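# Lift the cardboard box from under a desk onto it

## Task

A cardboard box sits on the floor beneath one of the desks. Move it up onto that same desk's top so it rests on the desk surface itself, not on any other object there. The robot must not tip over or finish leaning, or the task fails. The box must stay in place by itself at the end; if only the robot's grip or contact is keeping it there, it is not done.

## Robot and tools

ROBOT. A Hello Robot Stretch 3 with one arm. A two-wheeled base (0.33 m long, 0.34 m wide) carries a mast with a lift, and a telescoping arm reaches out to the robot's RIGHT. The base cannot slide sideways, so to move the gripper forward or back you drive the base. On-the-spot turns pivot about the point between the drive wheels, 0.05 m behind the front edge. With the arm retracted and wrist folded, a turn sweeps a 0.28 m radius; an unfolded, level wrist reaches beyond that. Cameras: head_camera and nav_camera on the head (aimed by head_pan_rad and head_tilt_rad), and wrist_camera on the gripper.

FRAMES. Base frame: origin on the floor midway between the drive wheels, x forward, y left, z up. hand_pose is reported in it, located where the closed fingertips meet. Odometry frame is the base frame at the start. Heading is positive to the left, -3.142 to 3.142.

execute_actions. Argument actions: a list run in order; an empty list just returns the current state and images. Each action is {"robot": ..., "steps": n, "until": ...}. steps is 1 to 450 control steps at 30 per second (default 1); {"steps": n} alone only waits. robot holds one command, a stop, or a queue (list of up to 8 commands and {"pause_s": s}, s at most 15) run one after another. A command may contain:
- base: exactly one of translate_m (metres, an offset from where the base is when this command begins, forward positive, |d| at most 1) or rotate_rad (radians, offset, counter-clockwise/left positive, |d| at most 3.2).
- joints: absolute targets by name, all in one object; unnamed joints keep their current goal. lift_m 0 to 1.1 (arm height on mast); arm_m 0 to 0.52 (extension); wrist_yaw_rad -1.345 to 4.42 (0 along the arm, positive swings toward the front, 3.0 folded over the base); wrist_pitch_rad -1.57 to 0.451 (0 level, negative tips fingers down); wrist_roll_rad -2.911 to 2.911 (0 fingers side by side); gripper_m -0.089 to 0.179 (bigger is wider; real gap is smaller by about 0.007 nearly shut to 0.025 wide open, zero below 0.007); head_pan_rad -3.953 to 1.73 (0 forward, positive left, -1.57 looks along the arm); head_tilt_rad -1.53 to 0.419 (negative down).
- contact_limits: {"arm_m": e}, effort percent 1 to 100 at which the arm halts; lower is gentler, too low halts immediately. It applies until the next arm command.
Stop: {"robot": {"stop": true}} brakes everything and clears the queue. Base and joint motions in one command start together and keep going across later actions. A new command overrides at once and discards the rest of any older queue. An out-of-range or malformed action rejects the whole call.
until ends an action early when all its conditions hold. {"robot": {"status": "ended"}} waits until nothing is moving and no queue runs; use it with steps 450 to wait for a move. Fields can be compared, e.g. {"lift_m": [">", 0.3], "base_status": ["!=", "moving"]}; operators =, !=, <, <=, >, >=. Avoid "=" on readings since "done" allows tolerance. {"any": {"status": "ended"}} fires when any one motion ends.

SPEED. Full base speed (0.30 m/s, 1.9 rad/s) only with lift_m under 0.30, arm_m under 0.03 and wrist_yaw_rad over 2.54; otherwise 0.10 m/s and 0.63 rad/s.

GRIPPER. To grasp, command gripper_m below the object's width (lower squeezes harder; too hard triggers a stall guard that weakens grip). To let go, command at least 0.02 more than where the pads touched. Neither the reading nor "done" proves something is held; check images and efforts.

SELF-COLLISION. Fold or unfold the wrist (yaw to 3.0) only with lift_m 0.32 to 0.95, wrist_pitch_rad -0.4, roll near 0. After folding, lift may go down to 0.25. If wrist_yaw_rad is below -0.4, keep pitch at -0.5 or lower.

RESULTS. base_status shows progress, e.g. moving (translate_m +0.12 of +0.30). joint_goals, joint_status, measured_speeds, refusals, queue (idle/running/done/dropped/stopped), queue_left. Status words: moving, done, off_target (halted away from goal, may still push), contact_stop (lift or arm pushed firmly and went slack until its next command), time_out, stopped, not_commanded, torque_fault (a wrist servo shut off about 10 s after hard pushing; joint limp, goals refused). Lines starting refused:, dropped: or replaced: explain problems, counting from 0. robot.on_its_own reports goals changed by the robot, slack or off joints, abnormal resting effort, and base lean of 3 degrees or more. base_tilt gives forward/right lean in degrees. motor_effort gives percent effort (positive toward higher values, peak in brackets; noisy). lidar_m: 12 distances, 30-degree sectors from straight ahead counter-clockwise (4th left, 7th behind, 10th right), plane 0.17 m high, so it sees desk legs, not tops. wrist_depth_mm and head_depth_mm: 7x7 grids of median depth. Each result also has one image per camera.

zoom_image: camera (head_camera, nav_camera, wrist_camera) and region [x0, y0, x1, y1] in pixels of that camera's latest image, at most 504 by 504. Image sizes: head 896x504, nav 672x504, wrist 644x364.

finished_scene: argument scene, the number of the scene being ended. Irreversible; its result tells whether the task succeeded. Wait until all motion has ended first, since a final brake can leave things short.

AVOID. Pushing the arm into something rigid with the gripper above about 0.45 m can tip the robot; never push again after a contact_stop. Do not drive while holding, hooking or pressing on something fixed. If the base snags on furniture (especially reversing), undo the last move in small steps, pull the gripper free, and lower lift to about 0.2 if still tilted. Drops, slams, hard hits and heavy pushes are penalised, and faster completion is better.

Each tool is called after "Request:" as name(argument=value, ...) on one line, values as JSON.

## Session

Request:
execute_actions(actions=[])

Scene clock: 0.00 s.
robot.base_odometry: x=+0.000 y=+0.000 heading=+0.000 (m, m, rad; robot's odometry frame)
robot.turned_by_wheels: +0.000 (rad since the last result)
robot.turned_by_imu: +0.000 (rad since the last result)
robot.base_tilt: forward=-0.6 right=+0.8 (deg)
robot.lidar_m: 0.93 0.80 0.80 0.92 1.58 1.86 1.09 0.93 0.93 1.07 1.57 1.63
robot.head_depth_mm: 1496 1510 1531 1531 1536 1553 1565 / 1316 1321 1337 1342 1353 1363 1370 / 1178 1177 1195 1194 1203 1209 1216 / 1066 1065 1075 1082 1083 1089 1094 / 970 971 975 983 988 990 995 / 892 897 901 902 905 908 915 / 826 829 831 834 834 838 847
robot.base_status: not_commanded
robot.joint_positions: lift_m=+0.513 arm_m=+0.000 wrist_yaw_rad=+2.826 wrist_pitch_rad=-0.483 wrist_roll_rad=-0.003 gripper_m=+0.037 head_pan_rad=-0.011 head_tilt_rad=+0.011
robot.joint_goals: lift_m=+0.513 arm_m=+0.000 wrist_yaw_rad=+2.826 wrist_pitch_rad=-0.483 wrist_roll_rad=-0.003 gripper_m=+0.037 head_pan_rad=-0.011 head_tilt_rad=+0.011
robot.joint_status: lift_m=not_commanded arm_m=not_commanded wrist_yaw_rad=not_commanded wrist_pitch_rad=not_commanded wrist_roll_rad=not_commanded gripper_m=not_commanded head_pan_rad=not_commanded head_tilt_rad=not_commanded
robot.measured_speeds: translate_m=+0.000 rotate_rad=+0.000 lift_m=+0.000 arm_m=+0.000 wrist_yaw_rad=+0.000 wrist_pitch_rad=+0.000 wrist_roll_rad=+0.000 head_pan_rad=+0.000 head_tilt_rad=+0.000
robot: refusals=0 queue=idle queue_left=0
robot.motor_effort: left_wheel=+1 right_wheel=+0 lift_m=+38 arm_m=+0 wrist_yaw_rad=+1 wrist_pitch_rad=+5 wrist_roll_rad=+0 gripper_m=+0 head_pan_rad=+1 head_tilt_rad=+1 (%)
robot.hand_pose: x=+0.0458 y=+0.0597 z=+0.5109 quat_wxyz=(+0.275, +0.703, +0.060, +0.653) (m; robot's base frame)
robot.wrist_depth_mm: - - 984 850 740 664 596 / - - - 929 822 694 641 / - - - - 877 784 686 / - - - - 950 842 749 / 878 - 879 854 877 846 786 / 744 739 - 722 725 722 714 / 643 652 635 639 620 616 623
pictures: head_camera (sideways: a quarter turn clockwise sets it upright), nav_camera (sideways: a quarter turn counterclockwise sets it upright), wrist_camera
Images, in order (width x height): head_camera 896x504, nav_camera 672x504, wrist_camera 644x364.

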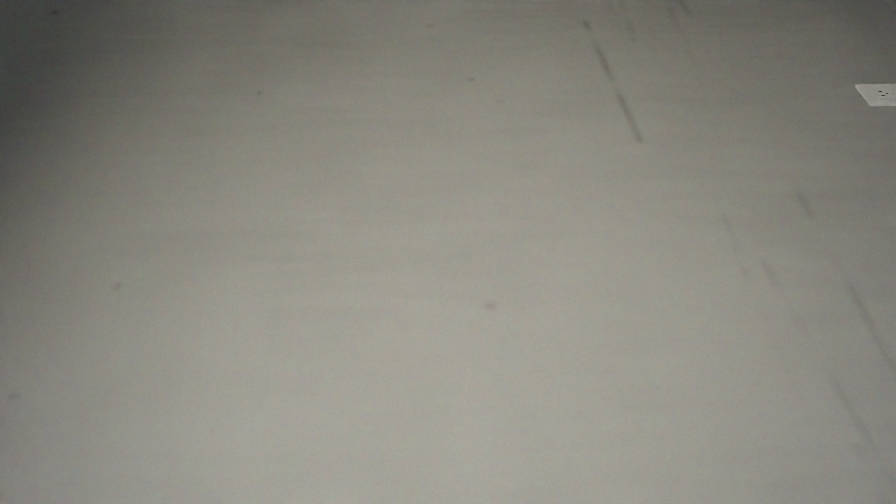

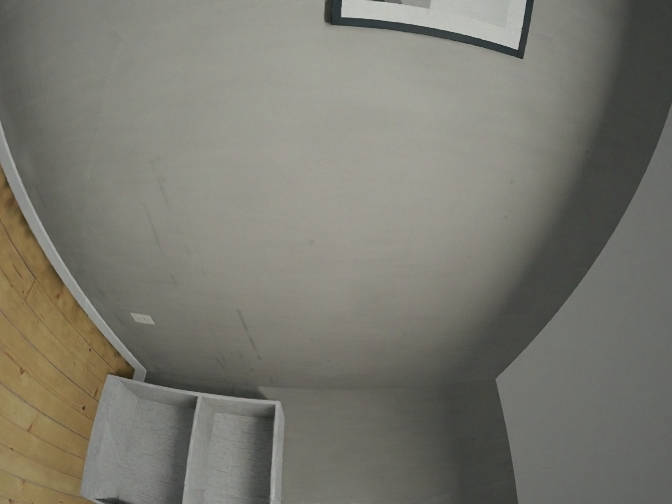

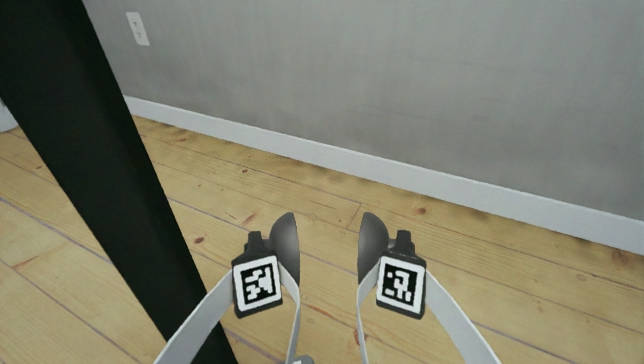

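Request:
execute_actions(actions=[{"robot":[{"joints":{"lift_m":0.27,"wrist_yaw_rad":3.0,"wrist_pitch_rad":-0.4,"head_pan_rad":0.5,"head_tilt_rad":-0.5},"base":{"rotate_rad":2.36}}],"steps":450,"until":{"robot":{"status":"ended"}}}])

Scene clock: 11.90 s.
robot.base_odometry: x=+0.000 y=+0.000 heading=+2.360 (m, m, rad; robot's odometry frame)
robot.turned_by_wheels: +2.360 (rad since the last result)
robot.turned_by_imu: +2.340 (rad since the last result)
robot.base_tilt: forward=-0.5 right=+0.8 (deg)
robot.lidar_m: 1.86 1.94 0.97 0.93 0.96 1.30 1.56 1.15 0.83 0.80 0.83 1.12
robot.head_depth_mm: 1614 1741 1880 2052 1920 1561 1322 / 1698 1827 2000 2178 1938 1578 1333 / 1768 1929 2116 2283 1934 1573 1321 / 1862 2028 2232 2407 1935 1571 1332 / 1956 2147 2376 2507 1949 1592 1334 / 2059 2280 2525 2548 1885 1582 1333 / 2173 2339 1255 1328 1421 1491 1343
robot.base_status: done (rotate_rad +2.3599 of +2.3600)
robot.joint_positions: lift_m=+0.270 arm_m=+0.000 wrist_yaw_rad=+2.999 wrist_pitch_rad=-0.422 wrist_roll_rad=-0.003 gripper_m=+0.037 head_pan_rad=+0.493 head_tilt_rad=-0.494
robot.joint_goals: lift_m=+0.270 arm_m=+0.000 wrist_yaw_rad=+3.000 wrist_pitch_rad=-0.400 wrist_roll_rad=-0.003 gripper_m=+0.037 head_pan_rad=+0.500 head_tilt_rad=-0.500
robot.joint_status: lift_m=done arm_m=not_commanded wrist_yaw_rad=done wrist_pitch_rad=done wrist_roll_rad=not_commanded gripper_m=not_commanded head_pan_rad=done head_tilt_rad=done
robot.measured_speeds: translate_m=+0.000 rotate_rad=+0.000 lift_m=+0.000 arm_m=+0.000 wrist_yaw_rad=+0.000 wrist_pitch_rad=+0.000 wrist_roll_rad=+0.000 head_pan_rad=+0.000 head_tilt_rad=+0.000
robot: refusals=0 queue=done queue_left=0
robot.motor_effort: left_wheel=-2(12) right_wheel=+1(7) lift_m=+33(38) arm_m=+0(1) wrist_yaw_rad=+2(4) wrist_pitch_rad=+9(8) wrist_roll_rad=+1(1) gripper_m=+0(0) head_pan_rad=+4(40) head_tilt_rad=-2(20) (%)
robot.hand_pose: x=+0.0106 y=+0.0763 z=+0.2819 quat_wxyz=(+0.197, +0.699, +0.099, +0.680) (m; robot's base frame)
robot.wrist_depth_mm: 800 - 857 896 933 966 - / 871 - 939 966 - - - / 927 918 973 961 958 954 920 / 745 740 731 720 707 705 690 / 594 585 - 575 588 564 556 / 489 506 - - 480 468 462 / 435 - - - 409 402 402
pictures: head_camera (sideways: a quarter turn clockwise sets it upright), nav_camera (sideways: a quarter turn counterclockwise sets it upright), wrist_camera
Images, in order (width x height): head_camera 896x504, nav_camera 672x504, wrist_camera 644x364.

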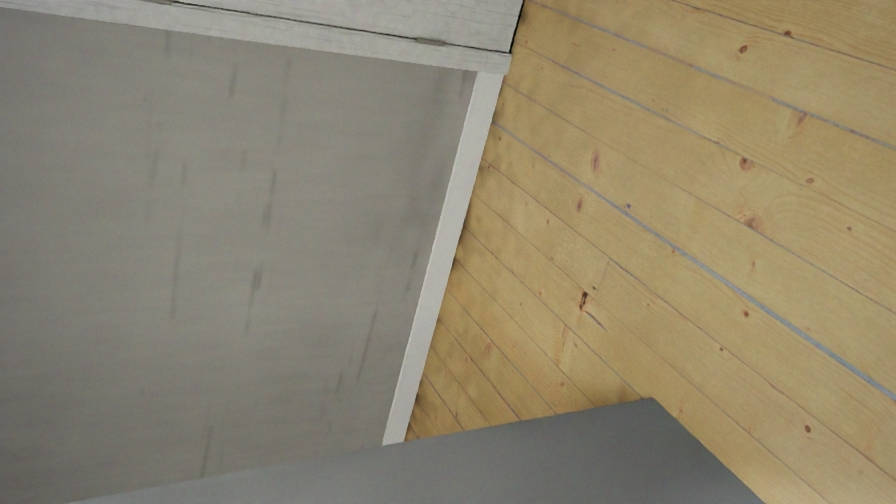

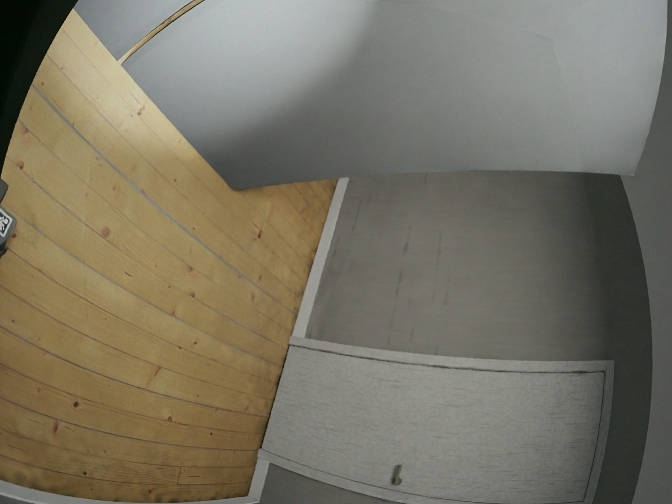

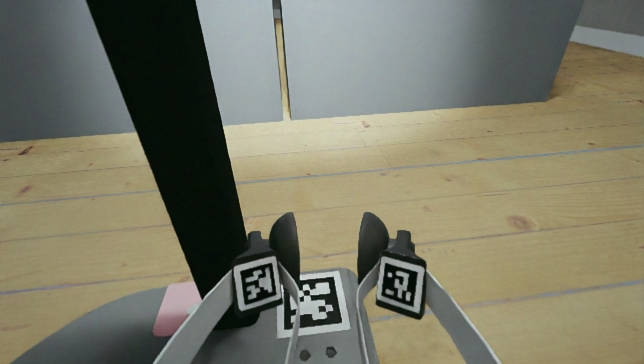

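Request:
execute_actions(actions=[{"robot":[{"base":{"rotate_rad":0.343}},{"base":{"translate_m":0.75}},{"base":{"translate_m":0.74}},{"base":{"rotate_rad":1.24},"joints":{"head_pan_rad":0.2}}],"steps":450,"until":{"robot":{"status":"ended"}}}])

Scene clock: 33.87 s.
robot.base_odometry: x=-1.349 y=+0.633 heading=-2.340 (m, m, rad; robot's odometry frame)
robot.turned_by_wheels: +1.583 (rad since the last result)
robot.turned_by_imu: +1.575 (rad since the last result)
robot.base_tilt: forward=-0.5 right=+0.8 (deg)
robot.lidar_m: 1.84 0.69 0.66 1.73 1.83 1.33 1.28 0.65 0.48 0.45 0.49 0.68
robot.head_depth_mm: 2915 3185 3358 2516 1934 1580 1329 / 2976 3291 3410 2508 1939 1572 1326 / 3028 3308 3527 2505 1939 1572 1332 / 3077 3383 3377 2516 1951 1573 1333 / 3150 3459 3619 2551 1952 1589 1332 / 3222 3575 3677 2560 1781 1304 1295 / 3223 901 920 953 994 1033 1073
robot.base_status: done (rotate_rad +1.2399 of +1.2400)
robot.joint_positions: lift_m=+0.270 arm_m=+0.000 wrist_yaw_rad=+2.999 wrist_pitch_rad=-0.422 wrist_roll_rad=-0.003 gripper_m=+0.037 head_pan_rad=+0.207 head_tilt_rad=-0.495
robot.joint_goals: lift_m=+0.270 arm_m=+0.000 wrist_yaw_rad=+3.000 wrist_pitch_rad=-0.400 wrist_roll_rad=-0.003 gripper_m=+0.037 head_pan_rad=+0.200 head_tilt_rad=-0.500
robot.joint_status: lift_m=done arm_m=not_commanded wrist_yaw_rad=done wrist_pitch_rad=done wrist_roll_rad=not_commanded gripper_m=not_commanded head_pan_rad=done head_tilt_rad=done
robot.measured_speeds: translate_m=+0.000 rotate_rad=+0.000 lift_m=+0.000 arm_m=+0.000 wrist_yaw_rad=+0.000 wrist_pitch_rad=+0.000 wrist_roll_rad=+0.000 head_pan_rad=+0.000 head_tilt_rad=+0.000
robot: refusals=0 queue=done queue_left=0
robot.motor_effort: left_wheel=-2(12) right_wheel=+2(7) lift_m=+33(34) arm_m=-1(1) wrist_yaw_rad=+0(1) wrist_pitch_rad=+8(9) wrist_roll_rad=+1(0) gripper_m=+0(0) head_pan_rad=-5(35) head_tilt_rad=-2(2) (%)
robot.hand_pose: x=+0.0105 y=+0.0764 z=+0.2820 quat_wxyz=(+0.197, +0.699, +0.099, +0.681) (m; robot's base frame)
robot.wrist_depth_mm: - - - - - 640 530 / - - - - - 646 578 / - - 971 964 937 665 656 / 752 747 729 709 707 683 693 / 596 594 - 580 584 565 558 / 491 504 - - 483 472 466 / 433 - - - 408 406 402
pictures: head_camera (sideways: a quarter turn clockwise sets it upright), nav_camera (sideways: a quarter turn counterclockwise sets it upright), wrist_camera
Images, in order (width x height): head_camera 896x504, nav_camera 672x504, wrist_camera 644x364.

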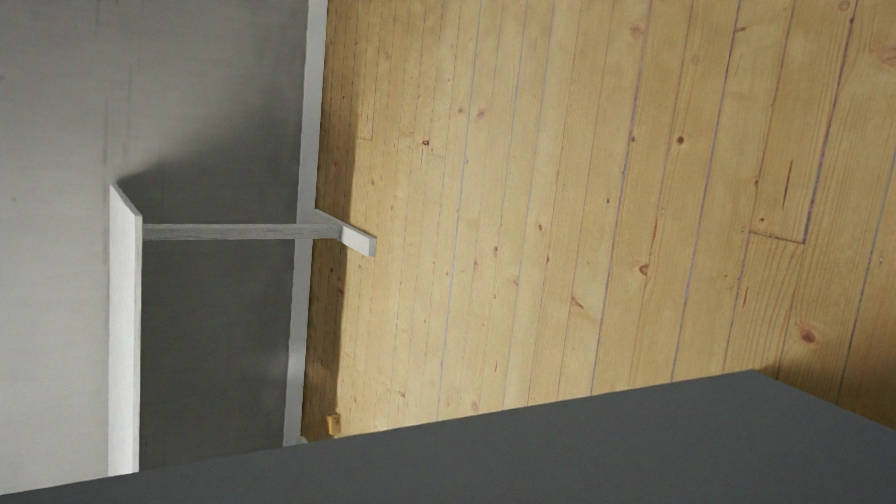

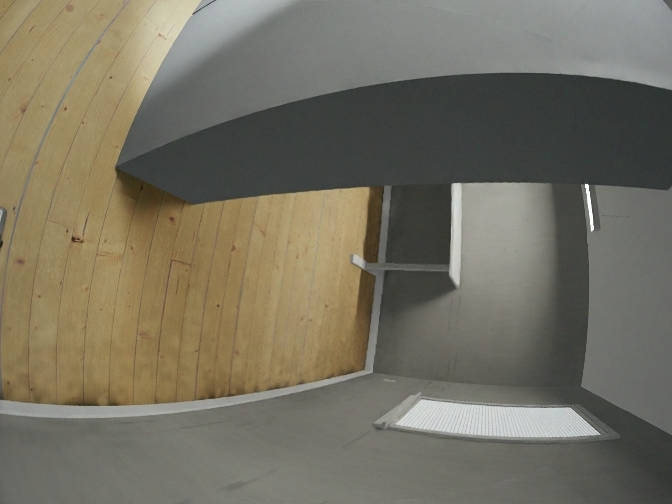

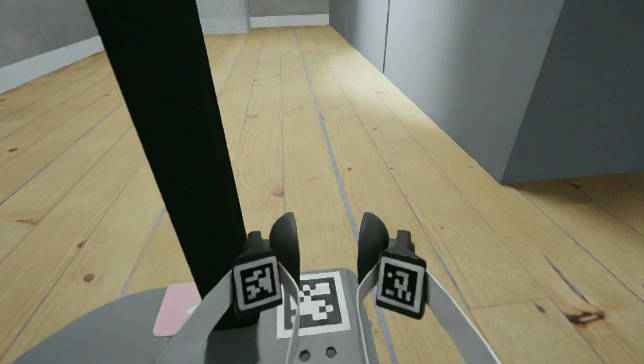

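Request:
execute_actions(actions=[{"robot":[{"base":{"translate_m":1.0}},{"base":{"translate_m":0.4},"joints":{"head_pan_rad":0.7,"head_tilt_rad":-0.6}}],"steps":450,"until":{"robot":{"status":"ended"}}}])

Scene clock: 49.47 s.
robot.base_odometry: x=-2.323 y=-0.372 heading=-2.340 (m, m, rad; robot's odometry frame)
robot.turned_by_wheels: +0.000 (rad since the last result)
robot.turned_by_imu: +0.008 (rad since the last result)
robot.base_tilt: forward=-0.6 right=+0.9 (deg)
robot.lidar_m: 1.90 1.74 2.46 2.34 0.70 0.69 1.77 0.67 0.50 0.48 0.50 0.69
robot.head_depth_mm: 1888 2148 2311 2013 1742 1446 1248 / 2016 2286 2512 2139 1725 1457 1260 / 2040 2483 2672 2151 1742 1459 1254 / 2082 2693 2823 2160 1747 1462 1258 / 2383 2817 2663 2166 1756 1473 1259 / 2774 3260 2901 2191 1755 1470 1266 / 3175 3566 2896 2183 1764 1464 1264
robot.base_status: done (translate_m +0.4000 of +0.4000)
robot.joint_positions: lift_m=+0.270 arm_m=+0.000 wrist_yaw_rad=+2.999 wrist_pitch_rad=-0.421 wrist_roll_rad=-0.003 gripper_m=+0.037 head_pan_rad=+0.693 head_tilt_rad=-0.593
robot.joint_goals: lift_m=+0.270 arm_m=+0.000 wrist_yaw_rad=+3.000 wrist_pitch_rad=-0.400 wrist_roll_rad=-0.003 gripper_m=+0.037 head_pan_rad=+0.700 head_tilt_rad=-0.600
robot.joint_status: lift_m=done arm_m=not_commanded wrist_yaw_rad=done wrist_pitch_rad=done wrist_roll_rad=not_commanded gripper_m=not_commanded head_pan_rad=done head_tilt_rad=done
robot.measured_speeds: translate_m=+0.000 rotate_rad=+0.000 lift_m=+0.000 arm_m=+0.000 wrist_yaw_rad=+0.000 wrist_pitch_rad=+0.000 wrist_roll_rad=+0.000 head_pan_rad=+0.000 head_tilt_rad=+0.000
robot: refusals=0 queue=done queue_left=0
robot.motor_effort: left_wheel=-2(9) right_wheel=+2(8) lift_m=+34(34) arm_m=-1(1) wrist_yaw_rad=+0(0) wrist_pitch_rad=+8(8) wrist_roll_rad=+0(1) gripper_m=+0(0) head_pan_rad=+4(45) head_tilt_rad=-3(9) (%)
robot.hand_pose: x=+0.0105 y=+0.0764 z=+0.2820 quat_wxyz=(+0.197, +0.699, +0.099, +0.681) (m; robot's base frame)
robot.wrist_depth_mm: - - - - - - - / - - - - - - - / 831 879 984 970 957 948 911 / 646 755 742 727 702 707 696 / 604 586 - 569 587 564 556 / 493 504 - - 481 465 464 / 438 - - - 407 404 404
pictures: head_camera (sideways: a quarter turn clockwise sets it upright), nav_camera (sideways: a quarter turn counterclockwise sets it upright), wrist_camera
Images, in order (width x height): head_camera 896x504, nav_camera 672x504, wrist_camera 644x364.

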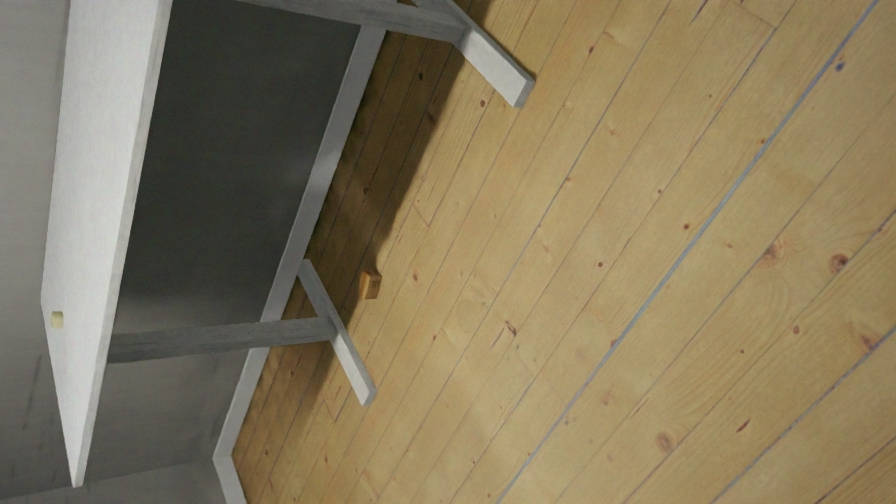

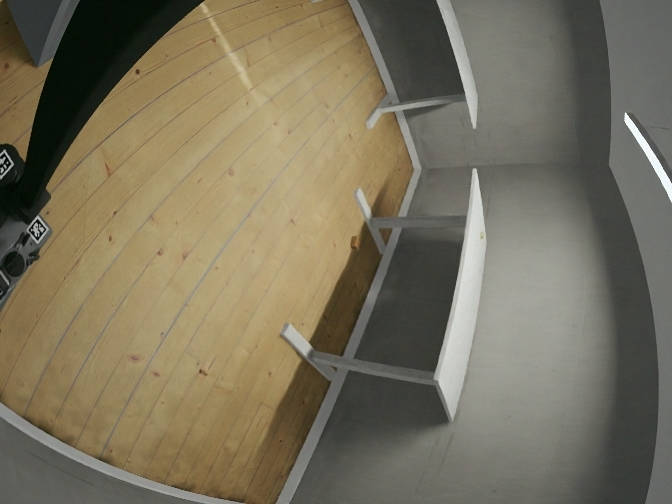

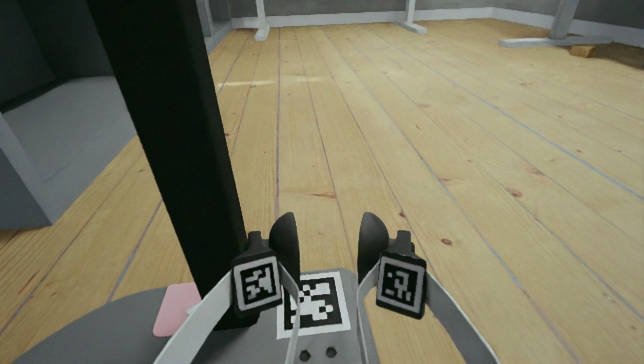

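Request:
execute_actions(actions=[{"robot":[{"base":{"rotate_rad":1.02},"joints":{"head_pan_rad":-1.57,"head_tilt_rad":-0.9}},{"base":{"translate_m":0.9}},{"base":{"translate_m":0.89}},{"base":{"rotate_rad":0.535},"joints":{"lift_m":0.34}},{"joints":{"wrist_yaw_rad":0,"gripper_m":0.15}},{"joints":{"wrist_pitch_rad":-0.8,"arm_m":0.15,"lift_m":0.25}}],"steps":450,"until":{"robot":{"status":"ended"}}},{"steps":300,"until":{"robot":{"status":"ended"}}}])

Scene clock: 82.17 s.
robot.base_odometry: x=-1.880 y=-2.107 heading=-0.786 (m, m, rad; robot's odometry frame)
robot.turned_by_wheels: +1.555 (rad since the last result)
robot.turned_by_imu: +1.550 (rad since the last result)
robot.base_tilt: forward=-0.6 right=+0.9 (deg)
robot.lidar_m: 1.27 1.70 1.61 1.42 1.93 2.08 2.00 1.11 1.19 1.15 0.77 1.62
robot.head_depth_mm: 671 551 471 1577 1394 1245 1138 / 675 554 471 1582 1392 1270 1148 / 678 558 473 1581 1399 - 1150 / 682 559 474 1598 1371 1245 1151 / 685 562 476 1599 1415 1261 1143 / 687 564 478 1559 1376 1253 1146 / 676 566 479 1258 1424 1256 1145
robot.base_status: done (rotate_rad +0.5349 of +0.5350)
robot.joint_positions: lift_m=+0.250 arm_m=+0.150 wrist_yaw_rad=+0.000 wrist_pitch_rad=-0.808 wrist_roll_rad=-0.003 gripper_m=+0.150 head_pan_rad=-1.563 head_tilt_rad=-0.889
robot.joint_goals: lift_m=+0.250 arm_m=+0.150 wrist_yaw_rad=+0.000 wrist_pitch_rad=-0.800 wrist_roll_rad=-0.003 gripper_m=+0.150 head_pan_rad=-1.570 head_tilt_rad=-0.900
robot.joint_status: lift_m=done arm_m=done wrist_yaw_rad=done wrist_pitch_rad=done wrist_roll_rad=not_commanded gripper_m=done head_pan_rad=done head_tilt_rad=done
robot.measured_speeds: translate_m=+0.000 rotate_rad=+0.000 lift_m=+0.000 arm_m=+0.000 wrist_yaw_rad=+0.000 wrist_pitch_rad=+0.000 wrist_roll_rad=+0.000 head_pan_rad=+0.000 head_tilt_rad=+0.000
robot: refusals=0 queue=done queue_left=0
robot.motor_effort: left_wheel=-2(12) right_wheel=+2(7) lift_m=+33(46) arm_m=+3(1) wrist_yaw_rad=-1(6) wrist_pitch_rad=+3(8) wrist_roll_rad=+1(0) gripper_m=+0(81) head_pan_rad=-4(52) head_tilt_rad=-3(19) (%)
robot.hand_pose: x=-0.0215 y=-0.4543 z=+0.1870 quat_wxyz=(+0.651, +0.279, -0.649, -0.278) (m; robot's base frame)
robot.wrist_depth_mm: 499 598 632 622 620 597 597 / 408 527 541 533 527 523 509 / 426 470 469 462 455 453 448 / 394 420 407 403 404 406 399 / 369 384 373 371 366 374 360 / 344 - 336 338 330 - 327 / 320 304 306 309 305 297 300
pictures: head_camera (sideways: a quarter turn clockwise sets it upright), nav_camera (sideways: a quarter turn counterclockwise sets it upright), wrist_camera
Images, in order (width x height): head_camera 896x504, nav_camera 672x504, wrist_camera 644x364.

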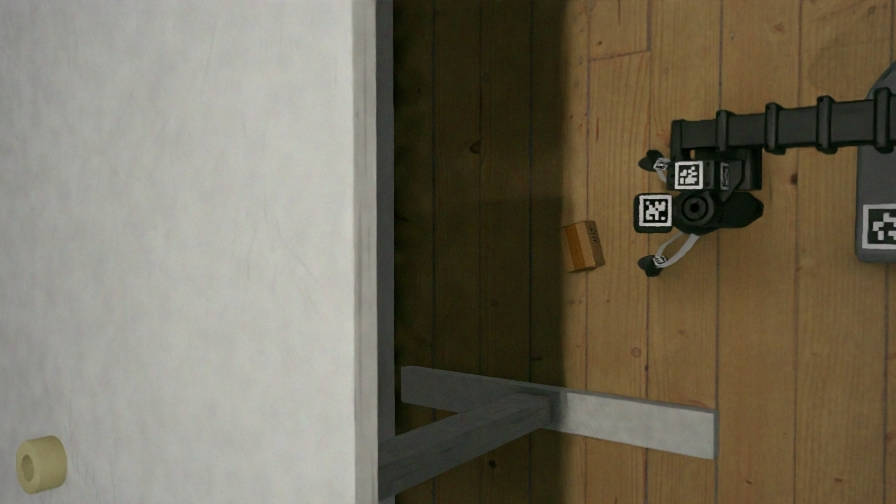

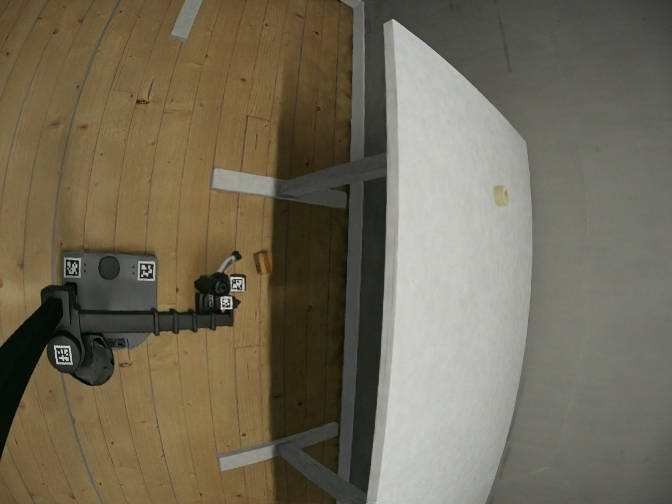

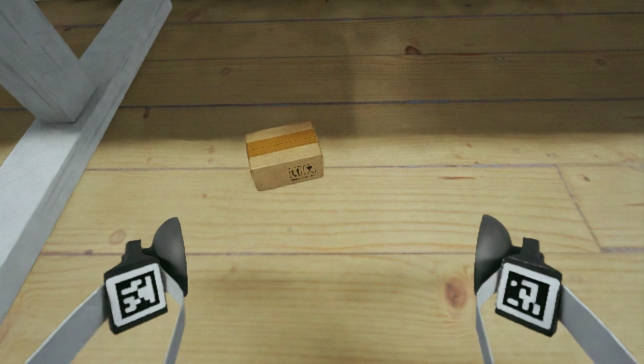

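Request:
execute_actions(actions=[{"robot":{"joints":{"wrist_yaw_rad":0.27,"gripper_m":0.175,"arm_m":0.22,"lift_m":0.13}},"steps":450,"until":{"robot":{"status":"ended"}}}])

Scene clock: 98.93 s.
robot.base_odometry: x=-1.880 y=-2.107 heading=-0.786 (m, m, rad; robot's odometry frame)
robot.turned_by_wheels: +0.000 (rad since the last result)
robot.turned_by_imu: +0.000 (rad since the last result)
robot.base_tilt: forward=-0.5 right=+0.8 (deg)
robot.lidar_m: 1.27 1.71 1.61 1.42 1.94 2.08 2.00 1.11 1.19 1.15 0.77 1.62
robot.head_depth_mm: 671 552 470 1584 1398 1250 1141 / 673 556 472 1577 1400 1252 1157 / 678 558 473 1591 1404 1221 1155 / 681 560 474 1595 1388 1237 1155 / 685 562 476 1606 1412 1262 1142 / 687 563 478 1570 1375 1253 1146 / 677 566 480 1261 1412 1252 1146
robot.base_status: done (rotate_rad +0.5349 of +0.5350)
robot.joint_positions: lift_m=+0.130 arm_m=+0.220 wrist_yaw_rad=+0.269 wrist_pitch_rad=-0.808 wrist_roll_rad=-0.003 gripper_m=+0.175 head_pan_rad=-1.563 head_tilt_rad=-0.889
robot.joint_goals: lift_m=+0.130 arm_m=+0.220 wrist_yaw_rad=+0.270 wrist_pitch_rad=-0.800 wrist_roll_rad=-0.003 gripper_m=+0.175 head_pan_rad=-1.570 head_tilt_rad=-0.900
robot.joint_status: lift_m=done arm_m=done wrist_yaw_rad=done wrist_pitch_rad=done wrist_roll_rad=not_commanded gripper_m=done head_pan_rad=done head_tilt_rad=done
robot.measured_speeds: translate_m=+0.000 rotate_rad=+0.000 lift_m=+0.000 arm_m=+0.000 wrist_yaw_rad=+0.000 wrist_pitch_rad=+0.000 wrist_roll_rad=+0.000 head_pan_rad=+0.000 head_tilt_rad=+0.000
robot: refusals=0 queue=done queue_left=0
robot.motor_effort: left_wheel=-2(2) right_wheel=+1(2) lift_m=+33(33) arm_m=+3(4) wrist_yaw_rad=+1(3) wrist_pitch_rad=+3(3) wrist_roll_rad=+0(1) gripper_m=+0(82) head_pan_rad=-4(4) head_tilt_rad=-4(4) (%)
robot.hand_pose: x=+0.0208 y=-0.5186 z=+0.0669 quat_wxyz=(+0.683, +0.363, -0.605, -0.188) (m; robot's base frame)
robot.wrist_depth_mm: 343 375 406 400 397 391 386 / 312 350 350 343 339 334 333 / 300 305 302 243 281 294 289 / 274 271 266 261 261 260 258 / 245 247 241 238 236 237 232 / 226 218 218 217 215 212 214 / 199 199 198 197 196 194 189
pictures: head_camera (sideways: a quarter turn clockwise sets it upright), nav_camera (sideways: a quarter turn counterclockwise sets it upright), wrist_camera
Images, in order (width x height): head_camera 896x504, nav_camera 672x504, wrist_camera 644x364.

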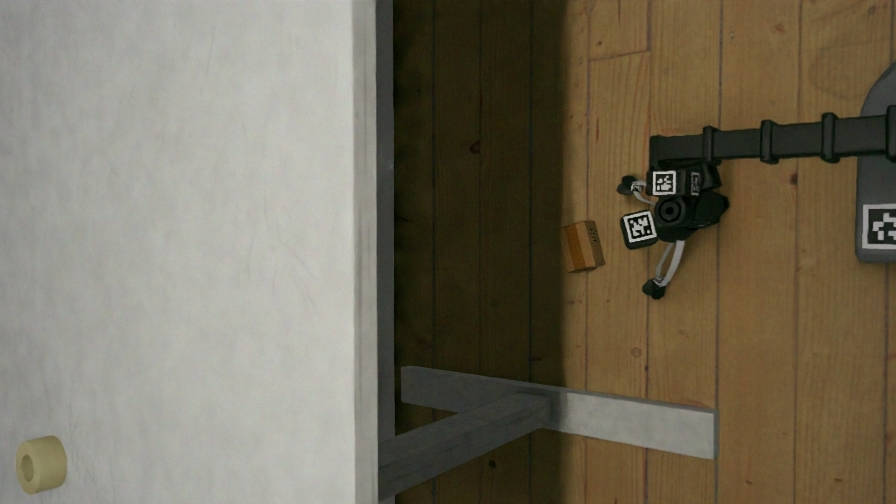

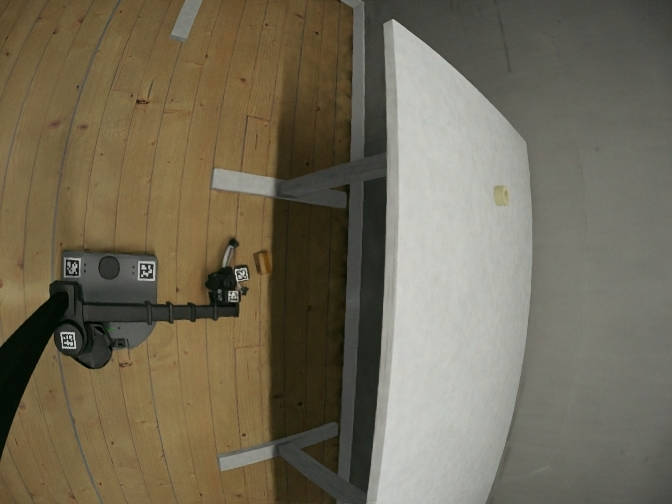

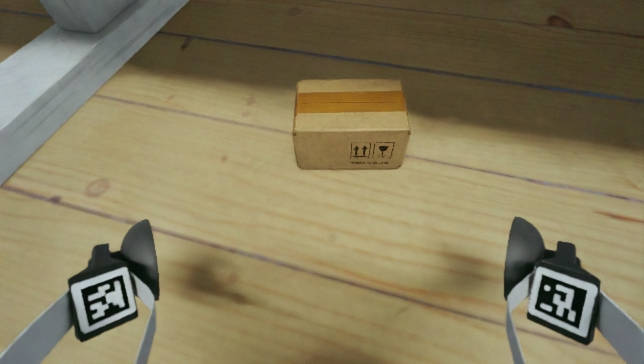

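Request:
execute_actions(actions=[{"robot":[{"base":{"translate_m":0.018},"joints":{"lift_m":0.095}},{"joints":{"arm_m":0.345}}],"steps":450,"until":{"robot":{"status":"ended"}}}])

Scene clock: 111.33 s.
robot.base_odometry: x=-1.867 y=-2.119 heading=-0.786 (m, m, rad; robot's odometry frame)
robot.turned_by_wheels: +0.000 (rad since the last result)
robot.turned_by_imu: +0.000 (rad since the last result)
robot.base_tilt: forward=-0.6 right=+0.8 (deg)
robot.lidar_m: 1.25 1.69 1.60 1.42 1.76 2.11 2.02 1.12 1.19 1.15 0.76 1.61
robot.head_depth_mm: 669 550 470 1576 1400 1251 1132 / 673 553 471 1579 1399 1253 1153 / 677 557 473 1588 1442 1258 1155 / 681 559 474 1609 1438 1259 1158 / 684 562 476 1589 1409 1259 1147 / 685 563 477 1545 1366 1254 1148 / 678 565 479 1520 1424 1273 1150
robot.base_status: done (translate_m +0.0180 of +0.0180)
robot.joint_positions: lift_m=+0.095 arm_m=+0.345 wrist_yaw_rad=+0.269 wrist_pitch_rad=-0.808 wrist_roll_rad=-0.003 gripper_m=+0.175 head_pan_rad=-1.563 head_tilt_rad=-0.889
robot.joint_goals: lift_m=+0.095 arm_m=+0.345 wrist_yaw_rad=+0.270 wrist_pitch_rad=-0.800 wrist_roll_rad=-0.003 gripper_m=+0.175 head_pan_rad=-1.570 head_tilt_rad=-0.900
robot.joint_status: lift_m=done arm_m=done wrist_yaw_rad=done wrist_pitch_rad=done wrist_roll_rad=not_commanded gripper_m=done head_pan_rad=done head_tilt_rad=done
robot.measured_speeds: translate_m=+0.000 rotate_rad=+0.000 lift_m=+0.000 arm_m=+0.000 wrist_yaw_rad=+0.000 wrist_pitch_rad=+0.000 wrist_roll_rad=+0.000 head_pan_rad=+0.000 head_tilt_rad=+0.000
robot: refusals=0 queue=done queue_left=0
robot.motor_effort: left_wheel=-2(5) right_wheel=+2(4) lift_m=+33(33) arm_m=+3(2) wrist_yaw_rad=+2(2) wrist_pitch_rad=+3(3) wrist_roll_rad=+1(1) gripper_m=+0(0) head_pan_rad=-3(5) head_tilt_rad=-4(5) (%)
robot.hand_pose: x=+0.0209 y=-0.6436 z=+0.0319 quat_wxyz=(+0.683, +0.363, -0.605, -0.188) (m; robot's base frame)
robot.wrist_depth_mm: 287 333 344 336 332 327 323 / 284 296 292 288 283 279 277 / 260 260 253 251 248 245 242 / 229 226 224 161 215 217 215 / 205 206 193 146 150 198 195 / 189 184 176 137 137 177 179 / 166 167 168 166 165 163 158
pictures: head_camera (sideways: a quarter turn clockwise sets it upright), nav_camera (sideways: a quarter turn counterclockwise sets it upright), wrist_camera
Images, in order (width x height): head_camera 896x504, nav_camera 672x504, wrist_camera 644x364.

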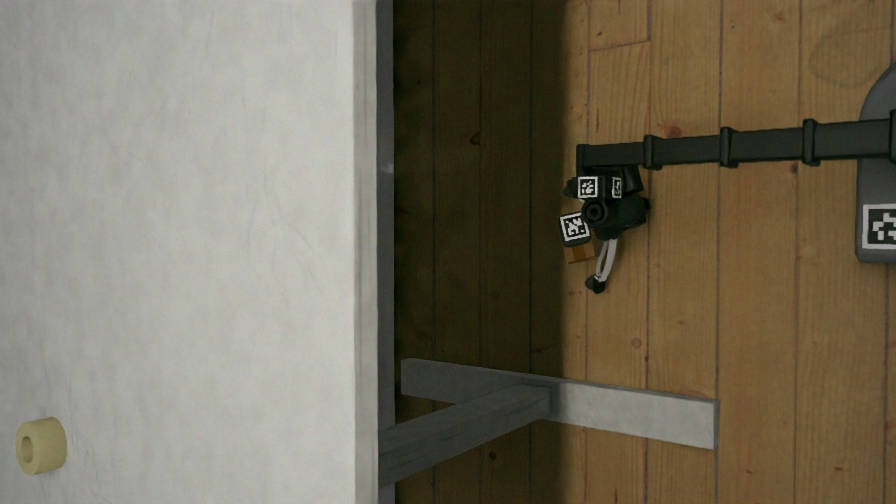

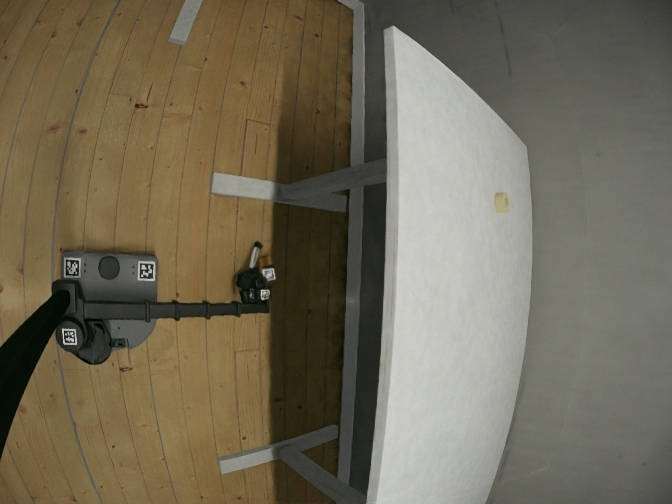

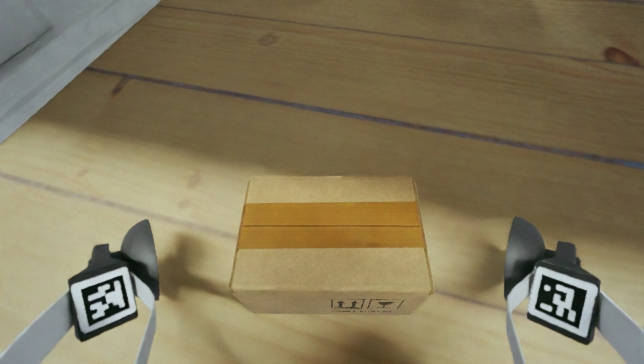

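Request:
execute_actions(actions=[{"robot":[{"joints":{"gripper_m":0.035}},{"joints":{"lift_m":0.14}}],"steps":450,"until":{"robot":{"status":"ended"}}}])

Scene clock: 119.80 s.
robot.base_odometry: x=-1.867 y=-2.119 heading=-0.786 (m, m, rad; robot's odometry frame)
robot.turned_by_wheels: +0.000 (rad since the last result)
robot.turned_by_imu: +0.000 (rad since the last result)
robot.base_tilt: forward=-0.6 right=+0.8 (deg)
robot.lidar_m: 1.26 1.69 1.60 1.42 1.76 2.11 2.02 1.12 1.19 1.15 0.76 1.61
robot.head_depth_mm: 671 552 470 1580 1403 1247 1135 / 673 554 472 1574 1400 1254 1155 / 679 557 473 1586 1447 1259 1152 / 682 559 474 1601 1407 1266 1157 / 683 561 476 1613 1411 1262 1145 / 685 563 477 1550 1370 1247 1142 / 674 565 479 1523 1425 1273 1149
robot.base_status: done (translate_m +0.0180 of +0.0180)
robot.joint_positions: lift_m=+0.140 arm_m=+0.345 wrist_yaw_rad=+0.269 wrist_pitch_rad=-0.814 wrist_roll_rad=-0.003 gripper_m=+0.036 head_pan_rad=-1.563 head_tilt_rad=-0.889
robot.joint_goals: lift_m=+0.140 arm_m=+0.345 wrist_yaw_rad=+0.270 wrist_pitch_rad=-0.800 wrist_roll_rad=-0.003 gripper_m=+0.035 head_pan_rad=-1.570 head_tilt_rad=-0.900
robot.joint_status: lift_m=done arm_m=done wrist_yaw_rad=done wrist_pitch_rad=done wrist_roll_rad=not_commanded gripper_m=done head_pan_rad=done head_tilt_rad=done
robot.measured_speeds: translate_m=+0.000 rotate_rad=+0.000 lift_m=+0.000 arm_m=+0.000 wrist_yaw_rad=+0.000 wrist_pitch_rad=+0.000 wrist_roll_rad=+0.000 head_pan_rad=+0.000 head_tilt_rad=+0.000
robot: refusals=0 queue=done queue_left=0
robot.motor_effort: left_wheel=-2(2) right_wheel=+1(2) lift_m=+44(46) arm_m=+3(3) wrist_yaw_rad=+0(1) wrist_pitch_rad=+5(5) wrist_roll_rad=+1(1) gripper_m=-20(94) head_pan_rad=-4(4) head_tilt_rad=-4(4) (%)
robot.hand_pose: x=+0.0206 y=-0.6425 z=+0.0757 quat_wxyz=(+0.682, +0.365, -0.604, -0.190) (m; robot's base frame)
robot.wrist_depth_mm: 341 377 419 417 406 405 395 / 296 350 355 351 351 345 340 / 294 315 312 308 304 303 299 / 281 279 278 158 266 268 265 / 253 251 147 142 142 241 240 / 228 231 132 131 130 220 219 / 210 208 207 202 203 202 200
pictures: head_camera (sideways: a quarter turn clockwise sets it upright), nav_camera (sideways: a quarter turn counterclockwise sets it upright), wrist_camera
Images, in order (width x height): head_camera 896x504, nav_camera 672x504, wrist_camera 644x364.

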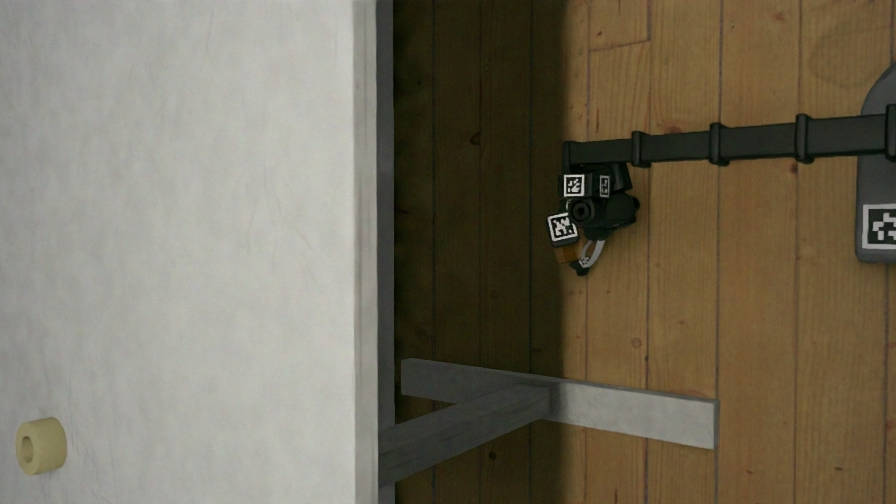

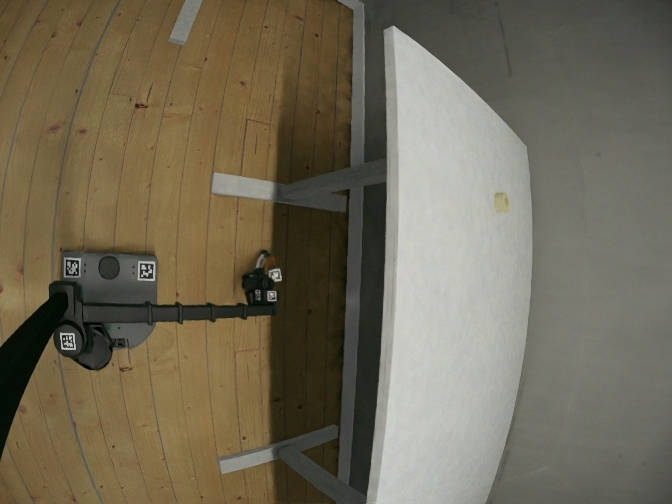

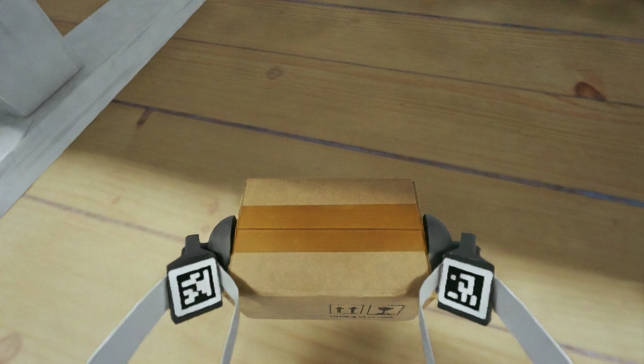

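Request:
execute_actions(actions=[{"robot":[{"joints":{"arm_m":0.0,"lift_m":0.4}},{"joints":{"wrist_yaw_rad":1.5,"lift_m":0.6}},{"joints":{"lift_m":1.0}}],"steps":450,"until":{"robot":{"status":"ended"}}}])

Scene clock: 141.37 s.
robot.base_odometry: x=-1.867 y=-2.119 heading=-0.786 (m, m, rad; robot's odometry frame)
robot.turned_by_wheels: +0.000 (rad since the last result)
robot.turned_by_imu: +0.000 (rad since the last result)
robot.base_tilt: forward=-0.5 right=+0.9 (deg)
robot.lidar_m: 1.26 1.68 1.60 1.42 1.76 2.10 2.02 1.12 1.19 1.14 0.77 1.62
robot.head_depth_mm: 670 - - - 1369 1257 1137 / 674 - - - - 1255 1152 / 677 - - - - 1243 1156 / 683 561 474 1630 - 1241 1156 / 686 562 475 1632 - 1222 1146 / 685 563 478 1697 - 1244 1149 / 676 567 480 - 346 330 1131
robot.base_status: done (translate_m +0.0180 of +0.0180)
robot.joint_positions: lift_m=+1.000 arm_m=+0.001 wrist_yaw_rad=+1.498 wrist_pitch_rad=-0.814 wrist_roll_rad=-0.003 gripper_m=+0.036 head_pan_rad=-1.563 head_tilt_rad=-0.889
robot.joint_goals: lift_m=+1.000 arm_m=+0.000 wrist_yaw_rad=+1.500 wrist_pitch_rad=-0.800 wrist_roll_rad=-0.003 gripper_m=+0.035 head_pan_rad=-1.570 head_tilt_rad=-0.900
robot.joint_status: lift_m=done arm_m=done wrist_yaw_rad=done wrist_pitch_rad=done wrist_roll_rad=not_commanded gripper_m=done head_pan_rad=done head_tilt_rad=done
robot.measured_speeds: translate_m=+0.000 rotate_rad=+0.000 lift_m=+0.000 arm_m=+0.000 wrist_yaw_rad=+0.000 wrist_pitch_rad=+0.000 wrist_roll_rad=+0.000 head_pan_rad=+0.000 head_tilt_rad=+0.000
robot: refusals=0 queue=done queue_left=0
robot.motor_effort: left_wheel=-2(2) right_wheel=+2(2) lift_m=+44(46) arm_m=-3(2) wrist_yaw_rad=+2(6) wrist_pitch_rad=+6(6) wrist_roll_rad=+1(0) gripper_m=-20(20) head_pan_rad=-4(4) head_tilt_rad=-4(4) (%)
robot.hand_pose: x=+0.1365 y=-0.1571 z=+0.9356 quat_wxyz=(+0.667, +0.647, -0.283, +0.238) (m; robot's base frame)
robot.wrist_depth_mm: - - - - - - 243 / - - - - - - 223 / - - - - - - - / - - - 158 - - - / - - 148 142 142 - 721 / - - 132 131 130 - - / - - 986 970 964 952 966
pictures: head_camera (sideways: a quarter turn clockwise sets it upright), nav_camera (sideways: a quarter turn counterclockwise sets it upright), wrist_camera
Images, in order (width x height): head_camera 896x504, nav_camera 672x504, wrist_camera 644x364.

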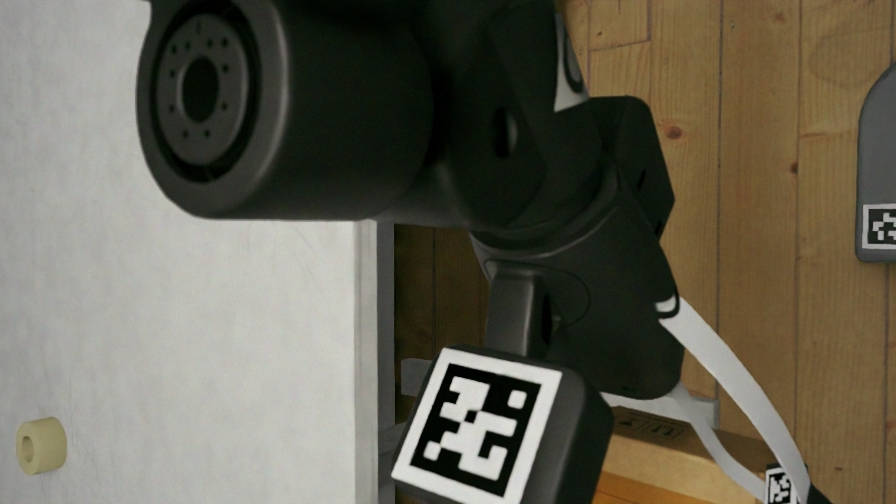

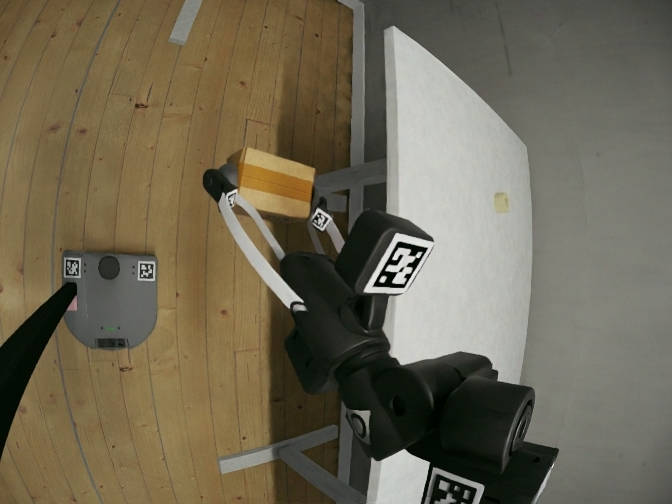

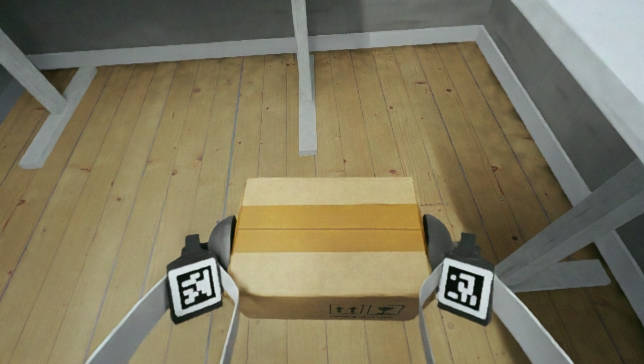

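Request:
execute_actions(actions=[{"robot":[{"joints":{"arm_m":0.05,"lift_m":1.098}},{"joints":{"wrist_yaw_rad":0,"arm_m":0.25}}],"steps":450,"until":{"robot":{"status":"ended"}}}])

Scene clock: 154.60 s.
robot.base_odometry: x=-1.867 y=-2.119 heading=-0.786 (m, m, rad; robot's odometry frame)
robot.turned_by_wheels: +0.000 (rad since the last result)
robot.turned_by_imu: +0.000 (rad since the last result)
robot.base_tilt: forward=-0.5 right=+0.8 (deg)
robot.lidar_m: 1.26 1.68 1.60 1.42 1.76 2.10 2.02 1.12 1.19 1.15 0.76 1.62
robot.head_depth_mm: 670 552 470 1572 1388 1255 1136 / 636 555 471 1580 1406 1250 1147 / 478 558 473 1586 1400 1253 1149 / 497 558 474 1588 1402 1268 1160 / 686 562 476 1600 1407 1263 1147 / 687 562 478 1543 1372 1255 1145 / 678 565 479 1518 1431 1266 1148
robot.base_status: done (translate_m +0.0180 of +0.0180)
robot.joint_positions: lift_m=+1.097 arm_m=+0.250 wrist_yaw_rad=+0.001 wrist_pitch_rad=-0.814 wrist_roll_rad=-0.003 gripper_m=+0.036 head_pan_rad=-1.563 head_tilt_rad=-0.889
robot.joint_goals: lift_m=+1.098 arm_m=+0.250 wrist_yaw_rad=+0.000 wrist_pitch_rad=-0.800 wrist_roll_rad=-0.003 gripper_m=+0.035 head_pan_rad=-1.570 head_tilt_rad=-0.900
robot.joint_status: lift_m=done arm_m=done wrist_yaw_rad=done wrist_pitch_rad=done wrist_roll_rad=not_commanded gripper_m=done head_pan_rad=done head_tilt_rad=done
robot.measured_speeds: translate_m=+0.000 rotate_rad=+0.000 lift_m=+0.000 arm_m=+0.000 wrist_yaw_rad=+0.000 wrist_pitch_rad=+0.000 wrist_roll_rad=+0.000 head_pan_rad=+0.000 head_tilt_rad=+0.000
robot: refusals=0 queue=done queue_left=0
robot.motor_effort: left_wheel=-2(2) right_wheel=+1(2) lift_m=+44(45) arm_m=+3(3) wrist_yaw_rad=-1(3) wrist_pitch_rad=+6(6) wrist_roll_rad=+1(0) gripper_m=-20(20) head_pan_rad=-3(4) head_tilt_rad=-4(4) (%)
robot.hand_pose: x=-0.0215 y=-0.5530 z=+1.0329 quat_wxyz=(+0.651, +0.281, -0.648, -0.280) (m; robot's base frame)
robot.wrist_depth_mm: 449 441 436 423 415 416 412 / 381 363 368 362 363 353 350 / 331 327 327 320 316 311 311 / 290 289 288 158 275 279 275 / 262 259 148 142 143 250 248 / 238 239 132 131 130 229 226 / 218 215 213 209 209 209 208
pictures: head_camera (sideways: a quarter turn clockwise sets it upright), nav_camera (sideways: a quarter turn counterclockwise sets it upright), wrist_camera
Images, in order (width x height): head_camera 896x504, nav_camera 672x504, wrist_camera 644x364.

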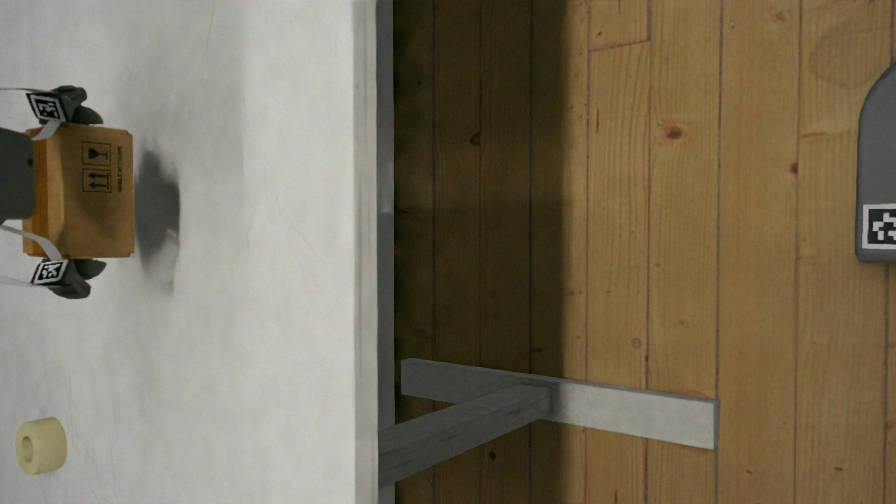

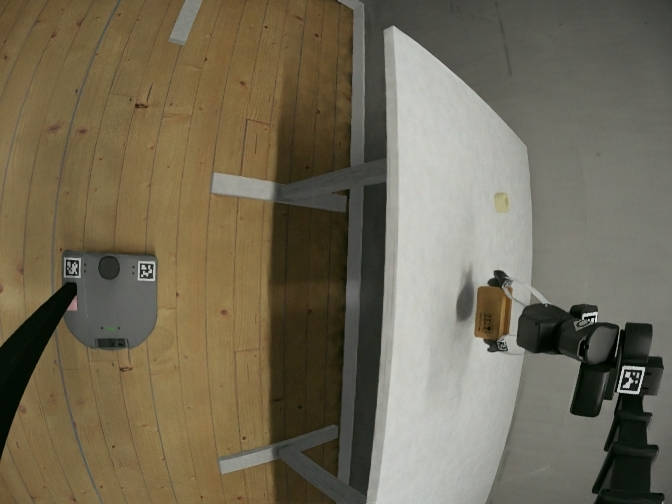

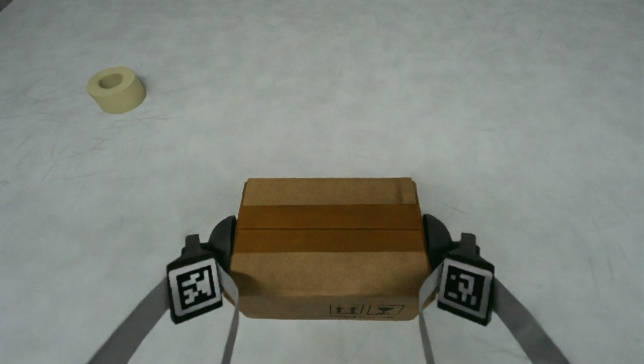

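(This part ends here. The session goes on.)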